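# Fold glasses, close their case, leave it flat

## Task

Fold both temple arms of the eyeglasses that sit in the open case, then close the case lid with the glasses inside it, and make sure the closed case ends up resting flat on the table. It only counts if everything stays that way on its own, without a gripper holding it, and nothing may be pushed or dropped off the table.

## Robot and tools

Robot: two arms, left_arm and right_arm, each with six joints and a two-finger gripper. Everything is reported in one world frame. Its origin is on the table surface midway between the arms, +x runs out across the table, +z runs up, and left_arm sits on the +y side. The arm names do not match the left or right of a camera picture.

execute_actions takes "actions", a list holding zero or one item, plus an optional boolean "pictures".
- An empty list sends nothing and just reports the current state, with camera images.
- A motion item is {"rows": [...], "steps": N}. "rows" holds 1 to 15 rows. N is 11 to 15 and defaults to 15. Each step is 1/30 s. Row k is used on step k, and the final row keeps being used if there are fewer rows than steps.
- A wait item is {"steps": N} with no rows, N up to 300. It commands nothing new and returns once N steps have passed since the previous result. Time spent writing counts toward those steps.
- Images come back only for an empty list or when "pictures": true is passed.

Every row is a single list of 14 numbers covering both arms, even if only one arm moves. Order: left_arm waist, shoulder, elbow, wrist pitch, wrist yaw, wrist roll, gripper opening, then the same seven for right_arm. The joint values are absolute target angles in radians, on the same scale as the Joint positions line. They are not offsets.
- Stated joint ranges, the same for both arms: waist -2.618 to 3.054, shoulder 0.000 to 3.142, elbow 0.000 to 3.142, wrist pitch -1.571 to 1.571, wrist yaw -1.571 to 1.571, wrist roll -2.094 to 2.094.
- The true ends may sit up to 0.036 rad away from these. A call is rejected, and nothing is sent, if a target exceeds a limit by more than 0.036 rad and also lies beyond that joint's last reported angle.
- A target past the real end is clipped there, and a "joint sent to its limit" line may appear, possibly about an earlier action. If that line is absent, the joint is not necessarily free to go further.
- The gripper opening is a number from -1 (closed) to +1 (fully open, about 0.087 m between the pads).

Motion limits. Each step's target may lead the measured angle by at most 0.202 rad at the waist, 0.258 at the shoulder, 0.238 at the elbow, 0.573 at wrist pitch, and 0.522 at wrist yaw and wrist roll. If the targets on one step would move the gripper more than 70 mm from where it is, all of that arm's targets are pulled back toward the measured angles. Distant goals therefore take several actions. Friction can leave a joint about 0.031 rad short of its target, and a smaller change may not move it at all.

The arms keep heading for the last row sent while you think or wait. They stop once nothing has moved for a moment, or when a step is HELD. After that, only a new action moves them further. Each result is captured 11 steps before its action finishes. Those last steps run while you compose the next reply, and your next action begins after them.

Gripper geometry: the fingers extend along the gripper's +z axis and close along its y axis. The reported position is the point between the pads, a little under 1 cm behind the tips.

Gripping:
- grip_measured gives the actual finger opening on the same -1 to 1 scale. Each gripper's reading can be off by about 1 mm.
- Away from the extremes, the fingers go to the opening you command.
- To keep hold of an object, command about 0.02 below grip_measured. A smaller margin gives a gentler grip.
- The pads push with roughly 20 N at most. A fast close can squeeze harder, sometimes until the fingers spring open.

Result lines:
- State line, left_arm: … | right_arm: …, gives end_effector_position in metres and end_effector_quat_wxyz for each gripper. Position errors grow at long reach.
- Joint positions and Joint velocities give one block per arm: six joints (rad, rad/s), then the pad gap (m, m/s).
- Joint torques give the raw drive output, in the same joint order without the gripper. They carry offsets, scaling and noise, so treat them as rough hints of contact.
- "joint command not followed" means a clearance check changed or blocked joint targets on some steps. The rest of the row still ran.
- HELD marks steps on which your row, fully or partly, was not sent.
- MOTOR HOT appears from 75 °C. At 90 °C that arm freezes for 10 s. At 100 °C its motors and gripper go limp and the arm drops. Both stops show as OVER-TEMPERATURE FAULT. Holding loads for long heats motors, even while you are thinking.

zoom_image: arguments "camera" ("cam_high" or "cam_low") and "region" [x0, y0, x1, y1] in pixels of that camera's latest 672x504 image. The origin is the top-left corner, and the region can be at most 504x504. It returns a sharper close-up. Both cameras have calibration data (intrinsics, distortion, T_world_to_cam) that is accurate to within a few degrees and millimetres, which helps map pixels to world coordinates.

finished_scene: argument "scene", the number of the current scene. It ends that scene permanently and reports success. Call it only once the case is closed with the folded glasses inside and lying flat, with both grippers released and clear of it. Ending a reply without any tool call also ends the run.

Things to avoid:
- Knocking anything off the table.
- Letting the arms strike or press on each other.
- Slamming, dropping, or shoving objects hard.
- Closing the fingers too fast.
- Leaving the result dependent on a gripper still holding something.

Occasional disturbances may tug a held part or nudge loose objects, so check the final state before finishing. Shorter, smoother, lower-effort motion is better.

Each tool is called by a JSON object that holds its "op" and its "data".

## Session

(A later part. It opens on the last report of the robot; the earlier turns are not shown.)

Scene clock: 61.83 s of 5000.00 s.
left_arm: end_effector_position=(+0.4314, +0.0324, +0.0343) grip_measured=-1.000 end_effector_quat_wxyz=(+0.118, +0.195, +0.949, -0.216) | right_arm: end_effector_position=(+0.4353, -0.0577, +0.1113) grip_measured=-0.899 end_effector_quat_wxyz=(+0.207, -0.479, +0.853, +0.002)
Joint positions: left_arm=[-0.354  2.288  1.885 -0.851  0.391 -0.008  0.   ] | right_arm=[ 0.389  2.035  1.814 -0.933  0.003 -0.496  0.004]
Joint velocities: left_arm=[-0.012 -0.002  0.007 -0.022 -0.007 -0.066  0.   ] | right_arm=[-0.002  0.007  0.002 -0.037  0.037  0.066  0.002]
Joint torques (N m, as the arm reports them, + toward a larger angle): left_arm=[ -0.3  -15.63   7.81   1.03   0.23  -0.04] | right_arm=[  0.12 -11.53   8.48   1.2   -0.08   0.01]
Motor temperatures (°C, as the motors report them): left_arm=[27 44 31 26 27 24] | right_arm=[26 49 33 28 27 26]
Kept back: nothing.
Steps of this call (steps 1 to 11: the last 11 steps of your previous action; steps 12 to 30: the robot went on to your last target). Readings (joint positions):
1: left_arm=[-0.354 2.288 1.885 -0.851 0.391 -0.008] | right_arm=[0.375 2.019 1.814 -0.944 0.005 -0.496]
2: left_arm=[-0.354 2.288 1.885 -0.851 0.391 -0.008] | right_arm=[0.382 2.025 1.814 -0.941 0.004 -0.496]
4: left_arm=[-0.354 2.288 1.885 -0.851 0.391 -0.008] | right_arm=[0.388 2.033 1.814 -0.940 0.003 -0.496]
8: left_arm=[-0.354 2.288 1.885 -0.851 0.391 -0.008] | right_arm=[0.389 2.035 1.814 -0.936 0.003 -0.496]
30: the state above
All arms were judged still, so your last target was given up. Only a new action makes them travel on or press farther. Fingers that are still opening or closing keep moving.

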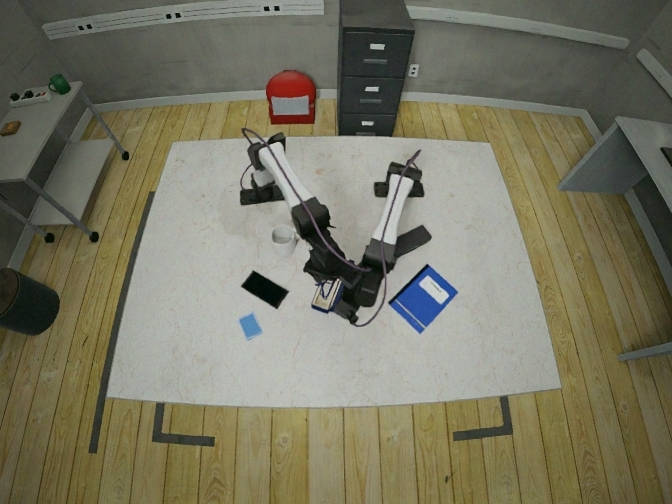

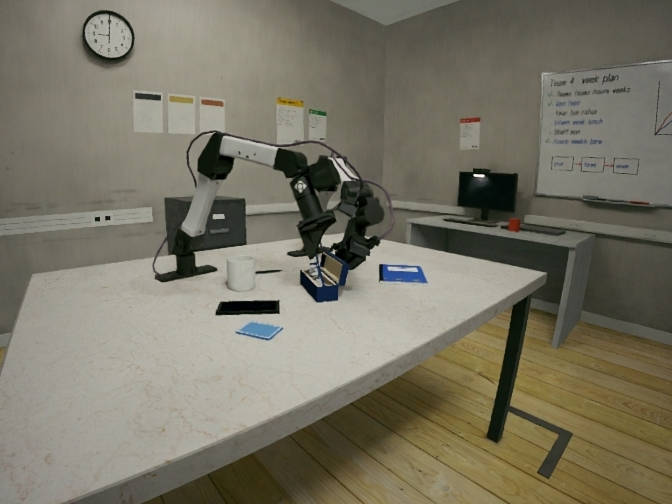

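Release and retreat to see.

{"op": "execute_actions", "data": {"actions": [{"rows":[[-0.36,2.27,1.89,-0.85,0.4,0,-1,0.39,2.05,1.83,-0.92,0,-0.5,-0.6]]}]}}

{"op": "execute_actions", "data": {"actions": [{"rows":[[-0.36,2.27,1.89,-0.85,0.4,0,-1,0.39,1.8,1.83,-1.1,0,-0.5,-0.6]]}]}}

{"op": "execute_actions", "data": {"actions": [{"rows":[[-0.36,2.27,1.89,-0.85,0.4,0,-1,-0.1,1.8,1.83,-1.1,0,-0.5,-1]]}]}}

{"op": "execute_actions", "data": {"actions": [{"steps":40}], "pictures": true}}

{"op": "zoom_image", "data": {"camera": "cam_low", "region": [260,220,380,310]}}

{"op": "zoom_image", "data": {"camera": "cam_high", "region": [280,240,380,320]}}

Scene clock: 62.70 s of 5000.00 s.
left_arm: end_effector_position=(+0.4314, +0.0324, +0.0343) grip_measured=-1.000 end_effector_quat_wxyz=(+0.118, +0.195, +0.949, -0.216) | right_arm: end_effector_position=(+0.4355, -0.0577, +0.1114) grip_measured=-0.603 end_effector_quat_wxyz=(+0.207, -0.479, +0.853, +0.002)
Joint positions: left_arm=[-0.354  2.288  1.885 -0.851  0.391 -0.008  0.   ] | right_arm=[ 0.389  2.035  1.814 -0.933  0.003 -0.496  0.017]
Joint velocities: left_arm=[ 0.002 -0.007 -0.012 -0.051 -0.081  0.022  0.   ] | right_arm=[-0.007 -0.002 -0.012 -0.037 -0.022 -0.037  0.004]
Joint torques (N m, as the arm reports them, + toward a larger angle): left_arm=[ -0.27 -15.61   7.85   1.03   0.21  -0.04] | right_arm=[  0.16 -11.54   8.51   1.17  -0.1    0.04]
Motor temperatures (°C, as the motors report them): left_arm=[27 44 31 26 27 24] | right_arm=[26 49 33 28 27 26]
Steps of this call (steps 1 to 22: nothing new was sent; steps 23 to 26: the first 4 steps of this action). Readings (joint positions):
23: left_arm=[-0.354 2.288 1.885 -0.851 0.391 -0.008] | right_arm=[0.389 2.035 1.814 -0.933 0.003 -0.496]
24: left_arm=[-0.354 2.288 1.885 -0.851 0.391 -0.008] | right_arm=[0.389 2.035 1.814 -0.933 0.003 -0.496]
26: the state above

Scene clock: 63.20 s of 5000.00 s.
left_arm: end_effector_position=(+0.4315, +0.0323, +0.0343) grip_measured=-1.000 end_effector_quat_wxyz=(+0.119, +0.195, +0.949, -0.216) | right_arm: end_effector_position=(+0.4177, -0.0712, +0.1480) grip_measured=-0.600 end_effector_quat_wxyz=(+0.215, -0.472, +0.855, -0.001)
Joint positions: left_arm=[-0.354  2.288  1.885 -0.85   0.391 -0.008  0.   ] | right_arm=[ 0.384  1.934  1.81  -1.013  0.01  -0.488  0.017]
Joint velocities: left_arm=[-0.002 -0.007 -0.012  0.081 -0.066 -0.022  0.   ] | right_arm=[-0.012 -1.179 -0.027 -0.593  0.037  0.007  0.   ]
Joint torques (N m, as the arm reports them, + toward a larger angle): left_arm=[ -0.36 -15.57   7.87   1.02   0.22  -0.04] | right_arm=[  0.42 -16.49   8.64   1.18  -0.1   -0.02]
Motor temperatures (°C, as the motors report them): left_arm=[27 44 31 26 27 24] | right_arm=[26 49 33 28 27 26]
Steps of this call (steps 1 to 11: the last 11 steps of your previous action; steps 12 to 15: the first 4 steps of this action). Readings (joint positions):
12: left_arm=[-0.354 2.288 1.885 -0.851 0.391 -0.008] | right_arm=[0.389 2.022 1.813 -0.942 0.003 -0.496]
13: left_arm=[-0.354 2.288 1.885 -0.851 0.391 -0.008] | right_arm=[0.389 2.002 1.810 -0.970 0.005 -0.493]
15: the state above

Scene clock: 63.70 s of 5000.00 s.
left_arm: end_effector_position=(+0.4315, +0.0323, +0.0343) grip_measured=-1.000 end_effector_quat_wxyz=(+0.119, +0.195, +0.949, -0.216) | right_arm: end_effector_position=(+0.4234, -0.1435, +0.2114) grip_measured=-0.987 end_effector_quat_wxyz=(+0.266, -0.400, +0.877, -0.014)
Joint positions: left_arm=[-0.354  2.288  1.885 -0.85   0.391 -0.008  0.   ] | right_arm=[ 0.217  1.781  1.833 -1.084 -0.01  -0.496  0.001]
Joint velocities: left_arm=[-0.012 -0.007  0.007  0.007 -0.022  0.095  0.   ] | right_arm=[-1.775 -0.007 -0.017 -0.007  0.007 -0.007 -0.005]
Joint torques (N m, as the arm reports them, + toward a larger angle): left_arm=[ -0.3  -15.62   7.81   1.04   0.24  -0.03] | right_arm=[-1.01 -8.51  7.    1.14  0.02  0.06]
Motor temperatures (°C, as the motors report them): left_arm=[27 44 31 26 27 24] | right_arm=[26 49 33 28 27 26]
Steps of this call (steps 1 to 11: the last 11 steps of your previous action; steps 12 to 15: the first 4 steps of this action). Readings (joint positions):
12: left_arm=[-0.354 2.288 1.885 -0.850 0.391 -0.008] | right_arm=[0.367 1.781 1.833 -1.083 -0.002 -0.495]
13: left_arm=[-0.354 2.288 1.885 -0.850 0.391 -0.008] | right_arm=[0.331 1.781 1.833 -1.084 -0.009 -0.496]
15: the state above

Scene clock: 65.03 s of 5000.00 s.
left_arm: end_effector_position=(+0.4315, +0.0323, +0.0343) grip_measured=-1.000 end_effector_quat_wxyz=(+0.119, +0.195, +0.949, -0.216) | right_arm: end_effector_position=(+0.4418, -0.2786, +0.2110) grip_measured=-0.990 end_effector_quat_wxyz=(+0.255, -0.251, +0.932, -0.064)
Joint positions: left_arm=[-0.354  2.288  1.885 -0.85   0.391 -0.008  0.   ] | right_arm=[-0.107  1.781  1.833 -1.091  0.008 -0.496  0.   ]
Joint velocities: left_arm=[-0.002 -0.002 -0.002  0.007 -0.051  0.037  0.   ] | right_arm=[-0.007  0.002  0.012 -0.007 -0.007 -0.007 -0.   ]
Joint torques (N m, as the arm reports them, + toward a larger angle): left_arm=[ -0.29 -15.61   7.85   1.03   0.22  -0.04] | right_arm=[ 0.71 -8.25  7.05  1.18 -0.15  0.01]
Motor temperatures (°C, as the motors report them): left_arm=[27 44 31 26 27 24] | right_arm=[26 49 33 28 27 26]
Kept back: nothing.
Steps of this call (steps 1 to 11: the last 11 steps of your previous action; steps 12 to 30: the robot went on to your last target; steps 31 to 40: nothing new was sent). Readings (joint positions):
1: left_arm=[-0.354 2.288 1.885 -0.850 0.391 -0.008] | right_arm=[0.153 1.781 1.833 -1.084 -0.010 -0.496]
2: left_arm=[-0.354 2.288 1.885 -0.850 0.391 -0.008] | right_arm=[0.087 1.781 1.833 -1.084 -0.009 -0.496]
4: left_arm=[-0.354 2.288 1.885 -0.850 0.391 -0.008] | right_arm=[-0.039 1.781 1.833 -1.084 -0.004 -0.496]
8: left_arm=[-0.354 2.288 1.885 -0.850 0.391 -0.008] | right_arm=[-0.132 1.781 1.833 -1.086 0.012 -0.496]
40: the state above
All arms were judged still, so your last target was given up. Only a new action makes them travel on or press farther. Fingers that are still opening or closing keep moving.

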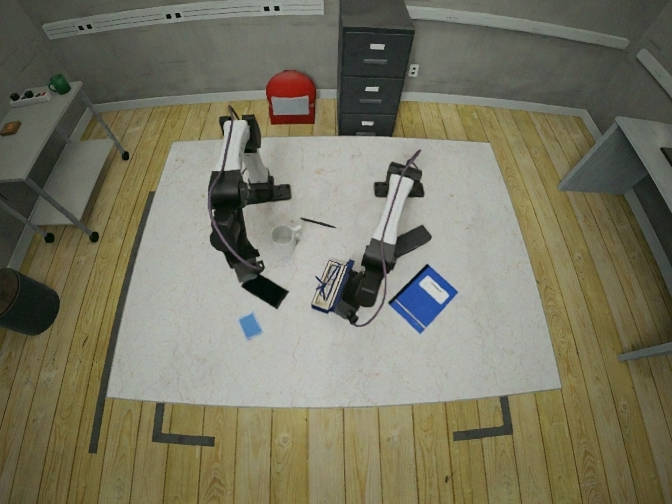

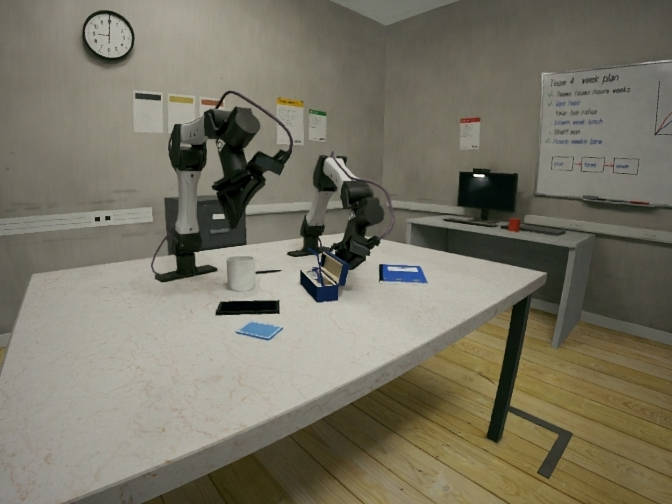

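Region (260, 220, 380, 310) of cam_low's 672x504 image, scaled by 4.200, with more detail than that image has; it fills the top 378 rows of this view, and the rest is white.

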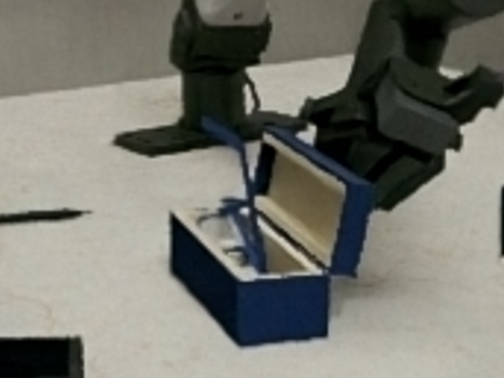

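Region (280, 240, 380, 320) of cam_high's 672x504 image, scaled by 5.040, with more detail than that image has; it fills the top 403 rows of this view, and the rest is white.

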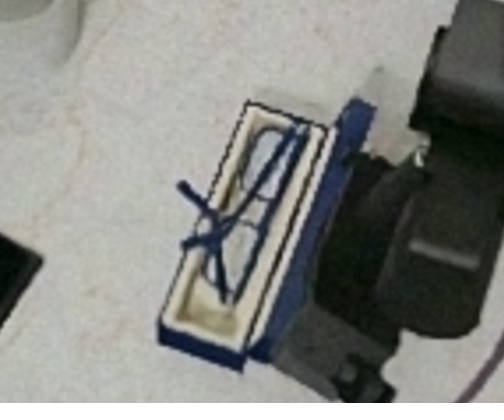

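{"op": "execute_actions", "data": {"actions": [{"rows":[[-0.36,2.27,1.89,-0.85,0.4,0,-1,0.2,2.0,1.83,-0.72,0,-0.5,-1]]}]}}

{"op": "execute_actions", "data": {"actions": [{"rows":[[-0.36,2.27,1.89,-0.85,0.4,0,-1,0.33,2.17,1.83,-0.72,0,-0.5,-1]]}]}}

{"op": "execute_actions", "data": {"actions": [{"steps":30}], "pictures": true}}

{"op": "zoom_image", "data": {"camera": "cam_low", "region": [260,220,380,310]}}

{"op": "zoom_image", "data": {"camera": "cam_high", "region": [280,240,380,320]}}

Scene clock: 66.23 s of 5000.00 s.
left_arm: end_effector_position=(+0.4315, +0.0323, +0.0343) grip_measured=-1.000 end_effector_quat_wxyz=(+0.119, +0.195, +0.949, -0.216) | right_arm: end_effector_position=(+0.4741, -0.2402, +0.1973) grip_measured=-0.990 end_effector_quat_wxyz=(+0.284, -0.288, +0.913, -0.061)
Joint positions: left_arm=[-0.354  2.288  1.885 -0.85   0.391 -0.008  0.   ] | right_arm=[-0.021  1.845  1.833 -0.971  0.014 -0.496  0.   ]
Joint velocities: left_arm=[ 0.007 -0.007 -0.002 -0.022 -0.007 -0.022  0.   ] | right_arm=[ 0.93   0.73  -0.012  0.93  -0.095  0.051 -0.   ]
Joint torques (N m, as the arm reports them, + toward a larger angle): left_arm=[ -0.31 -15.62   7.86   1.02   0.21  -0.03] | right_arm=[ 1.77 -8.08  7.18  1.22 -0.13  0.07]
Motor temperatures (°C, as the motors report them): left_arm=[27 45 31 26 27 24] | right_arm=[26 49 33 28 27 26]
Steps of this call (steps 1 to 32: nothing new was sent; steps 33 to 36: the first 4 steps of this action). Readings (joint positions):
33: left_arm=[-0.354 2.288 1.885 -0.850 0.391 -0.008] | right_arm=[-0.098 1.788 1.833 -1.076 0.012 -0.496]
34: left_arm=[-0.354 2.288 1.885 -0.850 0.391 -0.008] | right_arm=[-0.080 1.801 1.833 -1.040 0.014 -0.496]
36: the state above

Scene clock: 66.73 s of 5000.00 s.
left_arm: end_effector_position=(+0.4315, +0.0323, +0.0343) grip_measured=-1.000 end_effector_quat_wxyz=(+0.119, +0.195, +0.949, -0.216) | right_arm: end_effector_position=(+0.5084, -0.0854, +0.1180) grip_measured=-0.990 end_effector_quat_wxyz=(+0.298, -0.417, +0.858, -0.015)
Joint positions: left_arm=[-0.354  2.288  1.885 -0.85   0.391 -0.008  0.   ] | right_arm=[ 0.27   2.079  1.838 -0.722  0.005 -0.497  0.   ]
Joint velocities: left_arm=[ 0.012 -0.002 -0.002 -0.022  0.022 -0.081  0.   ] | right_arm=[ 0.657  0.803 -0.002  0.081 -0.007  0.007 -0.001]
Joint torques (N m, as the arm reports them, + toward a larger angle): left_arm=[ -0.27 -15.61   7.89   1.03   0.22  -0.03] | right_arm=[ 1.75 -9.97  7.08  1.23 -0.09  0.04]
Motor temperatures (°C, as the motors report them): left_arm=[27 45 31 26 27 24] | right_arm=[26 49 33 28 27 26]
Steps of this call (steps 1 to 11: the last 11 steps of your previous action; steps 12 to 15: the first 4 steps of this action). Readings (joint positions):
12: left_arm=[-0.354 2.288 1.885 -0.850 0.391 -0.008] | right_arm=[0.222 2.016 1.834 -0.750 0.002 -0.497]
13: left_arm=[-0.354 2.288 1.885 -0.850 0.391 -0.008] | right_arm=[0.232 2.031 1.838 -0.738 0.004 -0.497]
15: the state above

Scene clock: 67.73 s of 5000.00 s.
left_arm: end_effector_position=(+0.4296, +0.0400, +0.0310) grip_measured=-1.000 end_effector_quat_wxyz=(+0.108, +0.186, +0.952, -0.216) | right_arm: end_effector_position=(+0.4981, -0.0605, +0.0793) grip_measured=-0.990 end_effector_quat_wxyz=(+0.264, -0.439, +0.859, -0.003)
Joint positions: left_arm=[-0.338  2.293  1.883 -0.868  0.397 -0.006  0.   ] | right_arm=[ 0.32   2.159  1.838 -0.716 -0.002 -0.486  0.   ]
Joint velocities: left_arm=[-0.002  0.002 -0.007  0.007 -0.022 -0.022  0.   ] | right_arm=[ 0.002 -0.017  0.007  0.022 -0.051 -0.007 -0.001]
Joint torques (N m, as the arm reports them, + toward a larger angle): left_arm=[ -1.4  -16.13   8.03   1.17   0.16  -0.05] | right_arm=[  0.82 -13.27   6.91   1.22  -0.01  -0.07]
Motor temperatures (°C, as the motors report them): left_arm=[27 45 31 26 27 24] | right_arm=[26 49 33 28 27 26]
Kept back: nothing.
Steps of this call (steps 1 to 11: the last 11 steps of your previous action; steps 12 to 30: the robot went on to your last target). Readings (joint positions):
1: left_arm=[-0.354 2.288 1.885 -0.850 0.391 -0.008] | right_arm=[0.292 2.107 1.838 -0.720 0.005 -0.497]
2: left_arm=[-0.354 2.288 1.885 -0.852 0.393 -0.007] | right_arm=[0.311 2.133 1.838 -0.718 0.006 -0.484]
4: left_arm=[-0.339 2.293 1.883 -0.870 0.396 -0.006] | right_arm=[0.318 2.154 1.838 -0.714 0.001 -0.482]
8: left_arm=[-0.338 2.293 1.883 -0.868 0.397 -0.006] | right_arm=[0.320 2.159 1.838 -0.716 -0.002 -0.486]
30: the state above
All arms were judged still, so your last target was given up. Only a new action makes them travel on or press farther. Fingers that are still opening or closing keep moving.

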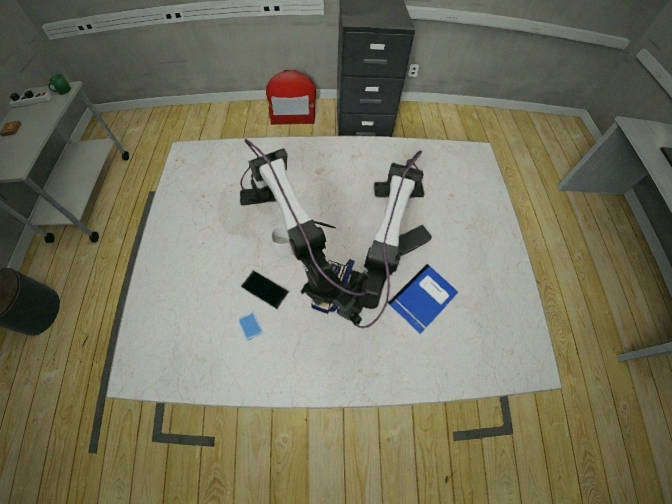

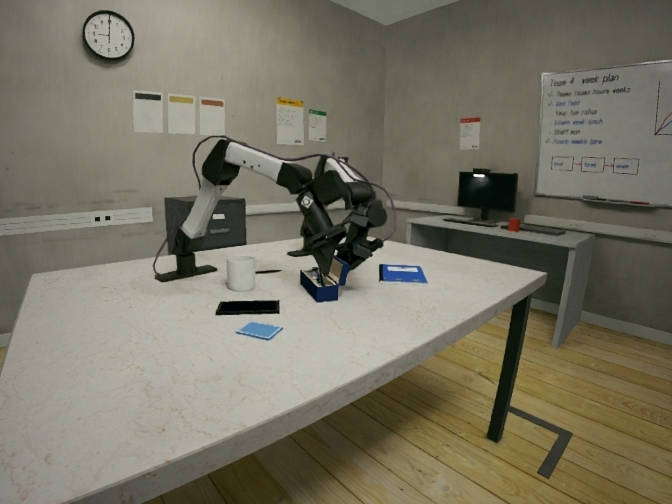

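Region (260, 220, 380, 310) of cam_low's 672x504 image, scaled by 4.200, with more detail than that image has; it fills the top 378 rows of this view, and the rest is white.

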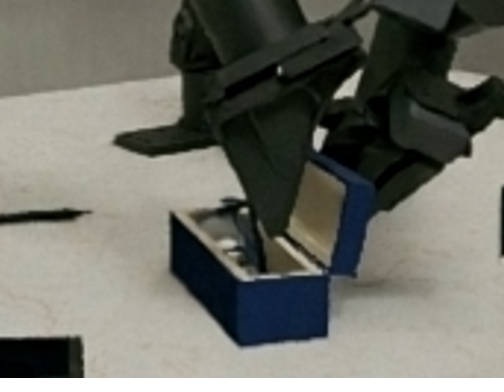

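Region (280, 240, 380, 320) of cam_high's 672x504 image, scaled by 5.040, with more detail than that image has; it fills the top 403 rows of this view, and the rest is white.

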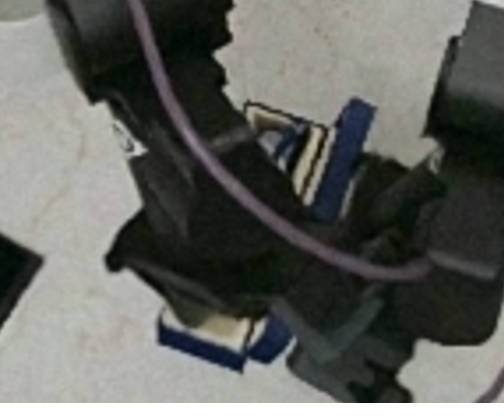

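{"op": "execute_actions", "data": {"actions": [{"rows":[[-0.1,2.0,1.62,-1.05,0.4,0,-1,0.32,2.17,1.83,-0.72,0,-0.5,-1]]}]}}

{"op": "execute_actions", "data": {"actions": [{"rows":[[-0.1,1.95,1.4,-0.95,0.4,0,-1,0.32,2.17,1.83,-0.72,0,-0.5,-1]]}]}}

{"op": "execute_actions", "data": {"actions": [{"rows":[[-0.5,2.0,1.4,-0.85,0.4,0,-1,0.32,2.17,1.83,-0.72,0,-0.5,-1]]}]}}

{"op": "execute_actions", "data": {"actions": [{"steps":30}], "pictures": true}}

{"op": "zoom_image", "data": {"camera": "cam_high", "region": [280,220,405,320]}}

Scene clock: 68.50 s of 5000.00 s.
left_arm: end_effector_position=(+0.4003, +0.0887, +0.0407) grip_measured=-1.000 end_effector_quat_wxyz=(+0.074, +0.136, +0.965, -0.209) | right_arm: end_effector_position=(+0.4981, -0.0607, +0.0792) grip_measured=-0.990 end_effector_quat_wxyz=(+0.263, -0.441, +0.858, -0.003)
Joint positions: left_arm=[-0.251  2.172  1.727 -0.922  0.401 -0.006  0.   ] | right_arm=[ 0.32   2.159  1.838 -0.717 -0.002 -0.49   0.   ]
Joint velocities: left_arm=[ 1.048 -1.023 -0.979 -0.623  0.022  0.066  0.   ] | right_arm=[-0.017 -0.002  0.007 -0.022 -0.007 -0.037 -0.001]
Joint torques (N m, as the arm reports them, + toward a larger angle): left_arm=[  2.22 -16.61   7.01   0.89   0.14  -0.07] | right_arm=[  0.17 -13.02   6.86   1.29  -0.03  -0.05]
Motor temperatures (°C, as the motors report them): left_arm=[27 45 31 26 27 24] | right_arm=[26 49 33 28 27 26]
Steps of this call (steps 1 to 19: nothing new was sent; steps 20 to 23: the first 4 steps of this action). Readings (joint positions):
20: left_arm=[-0.328 2.277 1.857 -0.864 0.400 -0.006] | right_arm=[0.320 2.159 1.838 -0.716 -0.002 -0.487]
21: left_arm=[-0.312 2.245 1.809 -0.878 0.401 -0.006] | right_arm=[0.320 2.159 1.838 -0.716 -0.002 -0.488]
23: the state above

Scene clock: 69.00 s of 5000.00 s.
left_arm: end_effector_position=(+0.3401, +0.1595, +0.0518) grip_measured=-1.000 end_effector_quat_wxyz=(+0.031, +0.050, +0.978, -0.199) | right_arm: end_effector_position=(+0.4982, -0.0608, +0.0793) grip_measured=-0.990 end_effector_quat_wxyz=(+0.263, -0.442, +0.857, -0.003)
Joint positions: left_arm=[-0.096  1.959  1.447 -0.975  0.398 -0.006  0.   ] | right_arm=[ 0.32   2.159  1.838 -0.717 -0.002 -0.493  0.   ]
Joint velocities: left_arm=[ 0.007  0.042 -0.926 -0.066  0.037  0.007  0.   ] | right_arm=[ 0.007 -0.007 -0.007 -0.051 -0.095  0.022 -0.001]
Joint torques (N m, as the arm reports them, + toward a larger angle): left_arm=[ -0.19 -11.75   7.82   0.84   0.16  -0.06] | right_arm=[  0.12 -13.18   6.93   1.23   0.     0.  ]
Motor temperatures (°C, as the motors report them): left_arm=[27 45 31 26 27 24] | right_arm=[26 49 33 28 27 26]
Steps of this call (steps 1 to 11: the last 11 steps of your previous action; steps 12 to 15: the first 4 steps of this action). Readings (joint positions):
12: left_arm=[-0.095 1.990 1.599 -0.993 0.398 -0.006] | right_arm=[0.320 2.159 1.838 -0.717 -0.002 -0.493]
13: left_arm=[-0.096 1.969 1.536 -0.972 0.398 -0.006] | right_arm=[0.320 2.159 1.838 -0.717 -0.002 -0.493]
15: the state above

Scene clock: 69.50 s of 5000.00 s.
left_arm: end_effector_position=(+0.3216, +0.1034, +0.0339) grip_measured=-1.000 end_effector_quat_wxyz=(+0.022, +0.137, +0.971, -0.197) | right_arm: end_effector_position=(+0.4982, -0.0608, +0.0793) grip_measured=-0.990 end_effector_quat_wxyz=(+0.263, -0.442, +0.857, -0.003)
Joint positions: left_arm=[-0.272  1.978  1.404 -0.898  0.386 -0.006  0.   ] | right_arm=[ 0.32   2.159  1.838 -0.717 -0.002 -0.493  0.   ]
Joint velocities: left_arm=[-1.893  0.144  0.002  0.462  0.037 -0.022  0.   ] | right_arm=[ 0.017  0.012  0.012 -0.022 -0.007 -0.081  0.001]
Joint torques (N m, as the arm reports them, + toward a larger angle): left_arm=[ -1.28 -10.08   6.48   0.42   0.24  -0.08] | right_arm=[  0.16 -13.17   6.96   1.24  -0.02   0.  ]
Motor temperatures (°C, as the motors report them): left_arm=[27 45 31 26 27 24] | right_arm=[26 49 33 28 27 26]
Steps of this call (steps 1 to 11: the last 11 steps of your previous action; steps 12 to 15: the first 4 steps of this action). Readings (joint positions):
12: left_arm=[-0.115 1.965 1.404 -0.954 0.391 -0.006] | right_arm=[0.320 2.159 1.838 -0.717 -0.002 -0.493]
13: left_arm=[-0.152 1.968 1.404 -0.933 0.386 -0.006] | right_arm=[0.320 2.159 1.838 -0.717 -0.002 -0.493]
15: the state above

Scene clock: 70.50 s of 5000.00 s.
left_arm: end_effector_position=(+0.2832, +0.0296, +0.0315) grip_measured=-1.000 end_effector_quat_wxyz=(+0.009, +0.250, +0.945, -0.209) | right_arm: end_effector_position=(+0.4982, -0.0608, +0.0793) grip_measured=-0.990 end_effector_quat_wxyz=(+0.263, -0.442, +0.857, -0.003)
Joint positions: left_arm=[-0.502  1.987  1.404 -0.863  0.404 -0.005  0.   ] | right_arm=[ 0.32   2.159  1.838 -0.717 -0.002 -0.493  0.   ]
Joint velocities: left_arm=[-0.012  0.002 -0.022  0.066 -0.037 -0.066  0.   ] | right_arm=[ 0.012 -0.002 -0.012 -0.081 -0.066  0.022  0.   ]
Joint torques (N m, as the arm reports them, + toward a larger angle): left_arm=[  0.26 -10.09   6.51   0.8    0.11  -0.06] | right_arm=[  0.07 -13.26   6.96   1.25   0.    -0.02]
Motor temperatures (°C, as the motors report them): left_arm=[27 45 31 26 27 24] | right_arm=[26 50 33 29 27 26]
Kept back: nothing.
Steps of this call (steps 1 to 11: the last 11 steps of your previous action; steps 12 to 30: the robot went on to your last target). Readings (joint positions):
1: left_arm=[-0.341 1.983 1.404 -0.885 0.387 -0.006] | right_arm=[0.320 2.159 1.838 -0.717 -0.002 -0.493]
2: left_arm=[-0.407 1.987 1.404 -0.876 0.387 -0.006] | right_arm=[0.320 2.159 1.838 -0.717 -0.002 -0.493]
4: left_arm=[-0.504 1.987 1.404 -0.865 0.396 -0.006] | right_arm=[0.320 2.159 1.838 -0.717 -0.002 -0.493]
8: left_arm=[-0.530 1.987 1.404 -0.864 0.404 -0.005] | right_arm=[0.320 2.159 1.838 -0.717 -0.002 -0.493]
30: the state above
All arms were judged still, so your last target was given up. Only a new action makes them travel on or press farther. Fingers that are still opening or closing keep moving.

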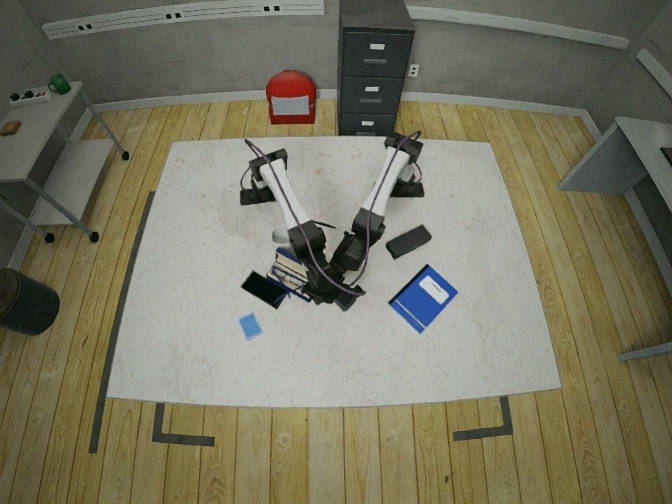

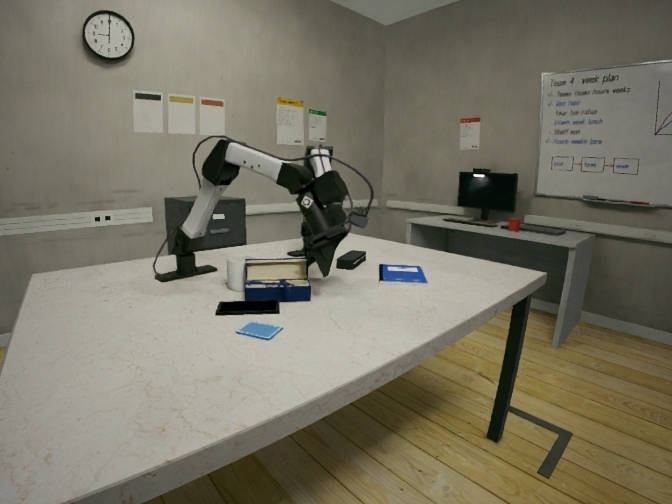

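Region (280, 220, 405, 320) of cam_high's 672x504 image, scaled by 4.032, with more detail than that image has; it fills the top 403 rows of this view, and the rest is white.

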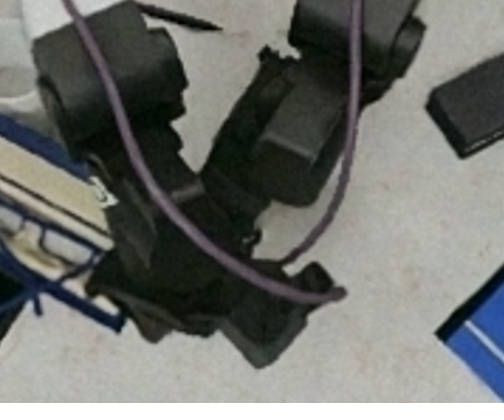

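Knocked the case. Clear view.

{"op": "execute_actions", "data": {"actions": [{"rows":[[-0.1,1.8,1.4,-0.85,0,0,-1,0.32,1.6,1.83,-1.1,0,0,-1]]}]}}

{"op": "execute_actions", "data": {"actions": [{"rows":[[-0.1,1.8,1.4,-0.85,0,0,-1,-0.7,1.6,1.83,-1.1,0,0,-1]]}]}}

{"op": "execute_actions", "data": {"actions": [{"steps":40}], "pictures": true}}

{"op": "zoom_image", "data": {"camera": "cam_high", "region": [230,220,355,320]}}

{"op": "zoom_image", "data": {"camera": "cam_low", "region": [210,240,330,320]}}

Scene clock: 71.27 s of 5000.00 s.
left_arm: end_effector_position=(+0.3179, +0.0766, +0.0438) grip_measured=-1.000 end_effector_quat_wxyz=(+0.062, +0.204, +0.965, -0.149) | right_arm: end_effector_position=(+0.4612, -0.0715, +0.1082) grip_measured=-0.990 end_effector_quat_wxyz=(+0.234, -0.368, +0.900, +0.018)
Joint positions: left_arm=[-0.403  1.926  1.402 -0.863  0.269 -0.005  0.   ] | right_arm=[ 0.32   2.061  1.829 -0.865 -0.002 -0.316  0.   ]
Joint velocities: left_arm=[ 1.16  -0.667 -0.007 -0.066 -0.974 -0.007  0.   ] | right_arm=[ 0.012 -1.082 -0.017 -0.96  -0.051  1.048  0.   ]
Joint torques (N m, as the arm reports them, + toward a larger angle): left_arm=[  1.44 -13.35   6.97   0.87  -0.07  -0.11] | right_arm=[  0.09 -18.04   7.57   1.43  -0.03   0.1 ]
Motor temperatures (°C, as the motors report them): left_arm=[27 45 31 26 27 24] | right_arm=[26 50 33 29 27 26]
Steps of this call (steps 1 to 19: nothing new was sent; steps 20 to 23: the first 4 steps of this action). Readings (joint positions):
20: left_arm=[-0.494 1.980 1.404 -0.863 0.376 -0.005] | right_arm=[0.320 2.147 1.837 -0.738 -0.002 -0.451]
21: left_arm=[-0.474 1.967 1.402 -0.865 0.339 -0.005] | right_arm=[0.320 2.127 1.833 -0.784 -0.002 -0.401]
23: the state above

Scene clock: 71.77 s of 5000.00 s.
left_arm: end_effector_position=(+0.3728, +0.2222, +0.0747) grip_measured=-1.000 end_effector_quat_wxyz=(+0.151, +0.043, +0.988, -0.017) | right_arm: end_effector_position=(+0.4048, -0.1734, +0.2952) grip_measured=-0.990 end_effector_quat_wxyz=(+0.380, -0.132, +0.914, +0.050)
Joint positions: left_arm=[-0.094  1.818  1.402 -0.85   0.02  -0.005  0.   ] | right_arm=[ 0.11   1.572  1.843 -1.055 -0.017 -0.03   0.   ]
Joint velocities: left_arm=[-0.017 -0.007 -0.002 -0.037 -0.066 -0.007  0.   ] | right_arm=[-2.     0.256 -0.007 -0.125  0.125  0.11  -0.002]
Joint torques (N m, as the arm reports them, + toward a larger angle): left_arm=[ -0.24 -11.48   7.24   1.03  -0.16  -0.09] | right_arm=[-0.42 -6.45  5.99  1.36  0.12  0.13]
Motor temperatures (°C, as the motors report them): left_arm=[27 45 31 26 27 24] | right_arm=[26 50 33 29 27 26]
Steps of this call (steps 1 to 11: the last 11 steps of your previous action; steps 12 to 15: the first 4 steps of this action). Readings (joint positions):
12: left_arm=[-0.086 1.818 1.402 -0.850 0.026 -0.005] | right_arm=[0.296 1.558 1.843 -1.042 -0.014 -0.046]
13: left_arm=[-0.090 1.818 1.402 -0.850 0.023 -0.005] | right_arm=[0.246 1.557 1.843 -1.045 -0.019 -0.041]
15: the state above

Scene clock: 73.10 s of 5000.00 s.
left_arm: end_effector_position=(+0.3729, +0.2236, +0.0747) grip_measured=-1.000 end_effector_quat_wxyz=(+0.151, +0.042, +0.988, -0.013) | right_arm: end_effector_position=(+0.3528, -0.4802, +0.2796) grip_measured=-0.990 end_effector_quat_wxyz=(+0.338, +0.263, +0.898, -0.104)
Joint positions: left_arm=[-0.094  1.818  1.402 -0.85   0.011 -0.005  0.   ] | right_arm=[-0.71   1.601  1.843 -1.091  0.009 -0.004  0.   ]
Joint velocities: left_arm=[-0.002 -0.002 -0.012 -0.007  0.066 -0.037  0.   ] | right_arm=[ 0.007 -0.002 -0.007 -0.022 -0.081 -0.051  0.   ]
Joint torques (N m, as the arm reports them, + toward a larger angle): left_arm=[ -0.31 -11.55   7.24   1.02  -0.14  -0.09] | right_arm=[ 0.82 -7.78  6.12  1.45 -0.1   0.08]
Motor temperatures (°C, as the motors report them): left_arm=[27 45 31 26 27 24] | right_arm=[26 50 33 29 27 26]
Kept back: nothing.
Steps of this call (steps 1 to 11: the last 11 steps of your previous action; steps 12 to 30: the robot went on to your last target; steps 31 to 40: nothing new was sent). Readings (joint positions):
1: left_arm=[-0.094 1.818 1.402 -0.850 0.018 -0.005] | right_arm=[0.038 1.580 1.843 -1.060 -0.016 -0.026]
2: left_arm=[-0.094 1.818 1.402 -0.850 0.017 -0.005] | right_arm=[-0.034 1.588 1.843 -1.063 -0.014 -0.022]
4: left_arm=[-0.094 1.818 1.402 -0.850 0.015 -0.005] | right_arm=[-0.181 1.599 1.843 -1.069 -0.011 -0.017]
8: left_arm=[-0.094 1.818 1.402 -0.850 0.013 -0.005] | right_arm=[-0.479 1.601 1.843 -1.073 -0.007 -0.011]
40: the state above
All arms were judged still, so your last target was given up. Only a new action makes them travel on or press farther. Fingers that are still opening or closing keep moving.

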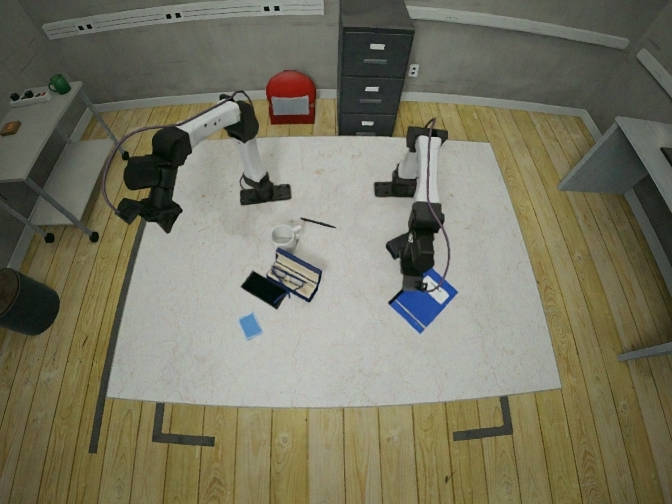

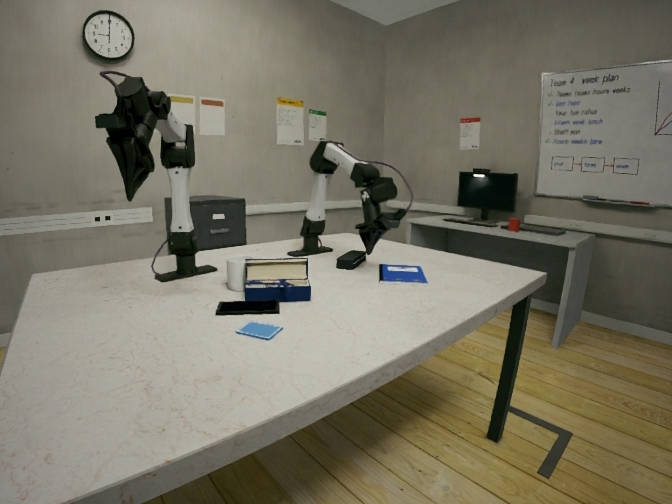

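Region (230, 220, 355, 320) of cam_high's 672x504 image, scaled by 4.032, with more detail than that image has; it fills the top 403 rows of this view, and the rest is white.

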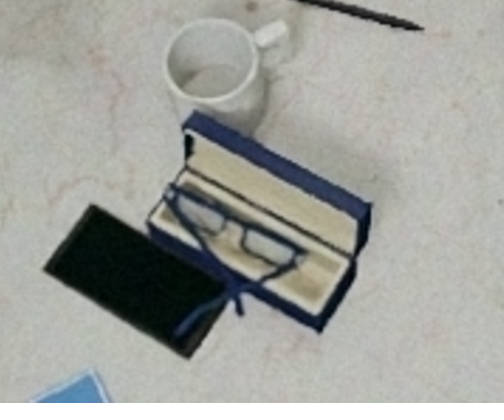

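Region (210, 240, 330, 320) of cam_low's 672x504 image, scaled by 4.200, with more detail than that image has.

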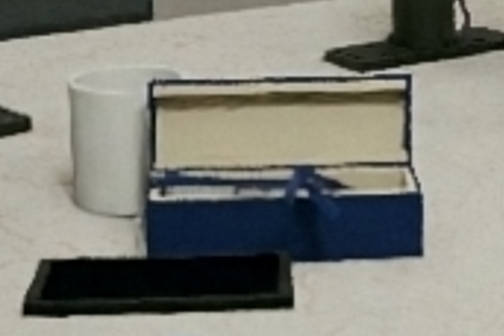

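{"op": "execute_actions", "data": {"actions": [{"rows":[[-0.65,2.15,1.89,-0.9,0,0,-1,0.02,2.05,1.865,-0.85,0,0,-1]]}]}}

{"op": "execute_actions", "data": {"actions": [{"steps":30}]}}

{"op": "execute_actions", "data": {"actions": [{"rows":[[-0.76,2.27,1.89,-0.9,0,0,-1,0.02,2.2,1.865,-0.85,0,0,-1]]}]}}

{"op": "execute_actions", "data": {"actions": [{"steps":30}], "pictures": true}}

{"op": "zoom_image", "data": {"camera": "cam_high", "region": [230,220,355,320]}}

{"op": "zoom_image", "data": {"camera": "cam_low", "region": [210,220,360,320]}}

Scene clock: 74.40 s of 5000.00 s.
left_arm: end_effector_position=(+0.4117, +0.1712, +0.0684) grip_measured=-1.000 end_effector_quat_wxyz=(+0.152, +0.102, +0.983, -0.015) | right_arm: end_effector_position=(+0.4010, -0.4632, +0.2628) grip_measured=-0.990 end_effector_quat_wxyz=(+0.346, +0.219, +0.908, -0.091)
Joint positions: left_arm=[-0.218  1.997  1.618 -0.885 -0.003 -0.005  0.   ] | right_arm=[-0.611  1.688  1.857 -1.007  0.016 -0.003  0.   ]
Joint velocities: left_arm=[-1.248  1.526  1.629  0.095 -0.051 -0.037  0.   ] | right_arm=[ 0.96   0.96  -0.012  0.711  0.022 -0.051 -0.   ]
Joint torques (N m, as the arm reports them, + toward a larger angle): left_arm=[ -1.86 -11.93   8.24   0.84  -0.03  -0.09] | right_arm=[ 1.16 -5.02  7.39  1.31 -0.07  0.04]
Motor temperatures (°C, as the motors report them): left_arm=[27 44 31 26 27 24] | right_arm=[26 49 33 29 27 26]
Steps of this call (steps 1 to 35: nothing new was sent; steps 36 to 39: the first 4 steps of this action). Readings (joint positions):
36: left_arm=[-0.108 1.842 1.435 -0.878 0.003 -0.005] | right_arm=[-0.699 1.611 1.845 -1.082 0.014 -0.003]
37: left_arm=[-0.137 1.889 1.496 -0.891 -0.002 -0.005] | right_arm=[-0.676 1.629 1.851 -1.058 0.016 -0.003]
39: the state above

Scene clock: 75.40 s of 5000.00 s.
left_arm: end_effector_position=(+0.3866, -0.0281, +0.0773) grip_measured=-1.000 end_effector_quat_wxyz=(+0.188, +0.309, +0.930, -0.065) | right_arm: end_effector_position=(+0.5045, -0.1923, +0.1171) grip_measured=-0.990 end_effector_quat_wxyz=(+0.250, -0.080, +0.965, +0.023)
Joint positions: left_arm=[-0.649  2.153  1.871 -0.889  0.005 -0.003  0.   ] | right_arm=[ 0.022  2.061  1.857 -0.859 -0.006 -0.003  0.   ]
Joint velocities: left_arm=[-0.007 -0.007 -0.002 -0.051  0.007  0.022  0.   ] | right_arm=[-0.007 -0.002  0.002  0.007  0.022 -0.007  0.   ]
Joint torques (N m, as the arm reports them, + toward a larger angle): left_arm=[ -0.03 -13.62   9.41   1.03  -0.06  -0.11] | right_arm=[ -0.17 -14.26   7.88   1.32   0.06   0.06]
Motor temperatures (°C, as the motors report them): left_arm=[27 44 31 26 27 24] | right_arm=[26 49 33 29 27 26]
Kept back: nothing.
Steps of this call (steps 1 to 11: the last 11 steps of your previous action; steps 12 to 30: the robot went on to your last target). Readings (joint positions):
1: left_arm=[-0.263 2.047 1.674 -0.884 -0.003 -0.005] | right_arm=[-0.577 1.723 1.857 -0.987 0.016 -0.003]
2: left_arm=[-0.309 2.088 1.724 -0.883 -0.003 -0.005] | right_arm=[-0.543 1.761 1.857 -0.970 0.015 -0.003]
4: left_arm=[-0.406 2.138 1.792 -0.879 -0.004 -0.005] | right_arm=[-0.477 1.842 1.857 -0.942 0.015 -0.003]
8: left_arm=[-0.608 2.153 1.850 -0.880 -0.003 -0.005] | right_arm=[-0.324 1.990 1.857 -0.904 0.015 -0.003]
30: the state above

Scene clock: 75.53 s of 5000.00 s.
left_arm: end_effector_position=(+0.3680, -0.0530, +0.0528) grip_measured=-1.000 end_effector_quat_wxyz=(+0.165, +0.341, +0.923, -0.060) | right_arm: end_effector_position=(+0.5104, -0.1913, +0.0886) grip_measured=-0.990 end_effector_quat_wxyz=(+0.229, -0.081, +0.970, +0.021)
Joint positions: left_arm=[-0.717  2.216  1.884 -0.886 -0.003 -0.003  0.   ] | right_arm=[ 0.022  2.133  1.868 -0.842 -0.006 -0.003  0.   ]
Joint velocities: left_arm=[-0.711  0.628 -0.017  0.037 -0.11   0.022  0.   ] | right_arm=[ 0.002  0.745  0.012  0.022 -0.007  0.022 -0.001]
Joint torques (N m, as the arm reports them, + toward a larger angle): left_arm=[  0.1  -12.53   8.24   1.    -0.04  -0.11] | right_arm=[ -0.23 -11.85   7.17   1.1    0.03   0.07]
Motor temperatures (°C, as the motors report them): left_arm=[27 44 32 26 27 24] | right_arm=[26 49 33 29 27 26]
Steps of this call (steps 1 to 4: the first 4 steps of this action). Readings (joint positions):
1: left_arm=[-0.658 2.162 1.874 -0.890 0.001 -0.003] | right_arm=[0.022 2.072 1.860 -0.859 -0.006 -0.003]
2: left_arm=[-0.672 2.177 1.881 -0.888 -0.002 -0.003] | right_arm=[0.022 2.088 1.867 -0.852 -0.006 -0.003]
4: the state above

Scene clock: 76.53 s of 5000.00 s.
left_arm: end_effector_position=(+0.3468, -0.0667, +0.0264) grip_measured=-1.000 end_effector_quat_wxyz=(+0.132, +0.366, +0.920, -0.055) | right_arm: end_effector_position=(+0.5047, -0.1923, +0.0536) grip_measured=-0.990 end_effector_quat_wxyz=(+0.187, -0.081, +0.979, +0.018)
Joint positions: left_arm=[-0.766  2.273  1.884 -0.894  0.005 -0.003  0.   ] | right_arm=[ 0.022  2.207  1.868 -0.853 -0.006 -0.003  0.   ]
Joint velocities: left_arm=[-0.012 -0.012 -0.007 -0.007 -0.037 -0.051  0.   ] | right_arm=[ 0.007 -0.012  0.007 -0.037 -0.095 -0.022 -0.001]
Joint torques (N m, as the arm reports them, + toward a larger angle): left_arm=[  0.57 -14.34   7.97   0.92  -0.09  -0.11] | right_arm=[ -0.08 -15.21   7.16   1.04   0.05   0.09]
Motor temperatures (°C, as the motors report them): left_arm=[27 45 32 26 27 24] | right_arm=[26 50 33 29 27 26]
Kept back: nothing.
Steps of this call (steps 1 to 11: the last 11 steps of your previous action; steps 12 to 30: the robot went on to your last target). Readings (joint positions):
1: left_arm=[-0.739 2.237 1.884 -0.886 -0.002 -0.003] | right_arm=[0.022 2.157 1.868 -0.843 -0.006 -0.003]
2: left_arm=[-0.758 2.254 1.884 -0.887 -0.001 -0.003] | right_arm=[0.022 2.177 1.868 -0.844 -0.006 -0.003]
4: left_arm=[-0.776 2.276 1.884 -0.893 0.002 -0.003] | right_arm=[0.022 2.203 1.868 -0.851 -0.006 -0.003]
8: left_arm=[-0.771 2.273 1.884 -0.894 0.005 -0.003] | right_arm=[0.022 2.207 1.868 -0.852 -0.006 -0.003]
30: the state above
All arms were judged still, so your last target was given up. Only a new action makes them travel on or press farther. Fingers that are still opening or closing keep moving.

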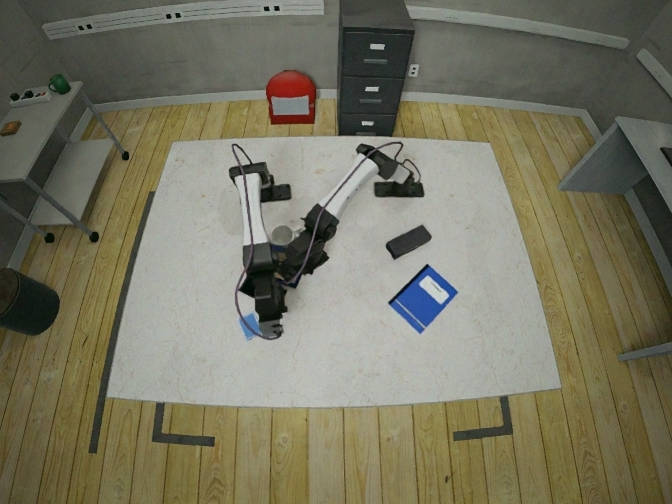

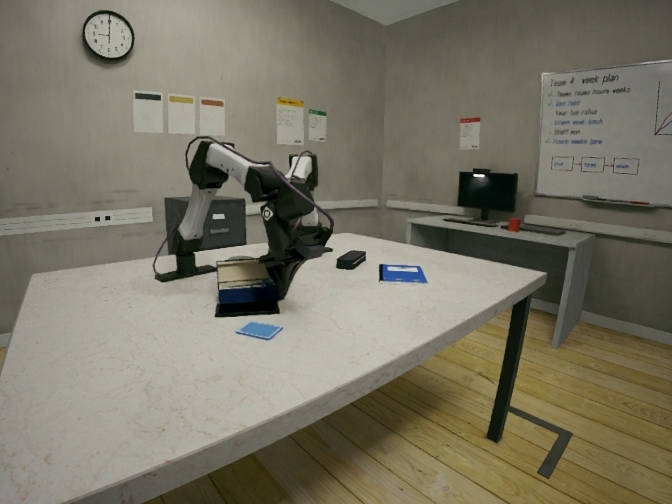

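Region (230, 220, 355, 320) of cam_high's 672x504 image, scaled by 4.032, with more detail than that image has; it fills the top 403 rows of this view, and the rest is white.

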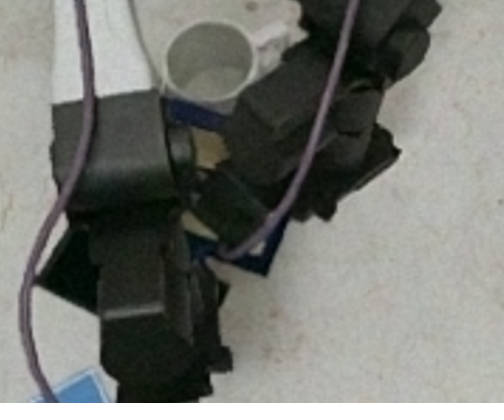

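Region (210, 220, 360, 320) of cam_low's 672x504 image, scaled by 3.360, with more detail than that image has.

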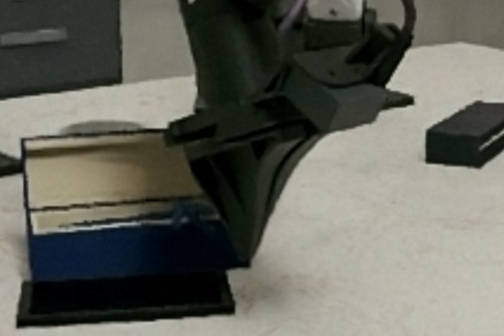

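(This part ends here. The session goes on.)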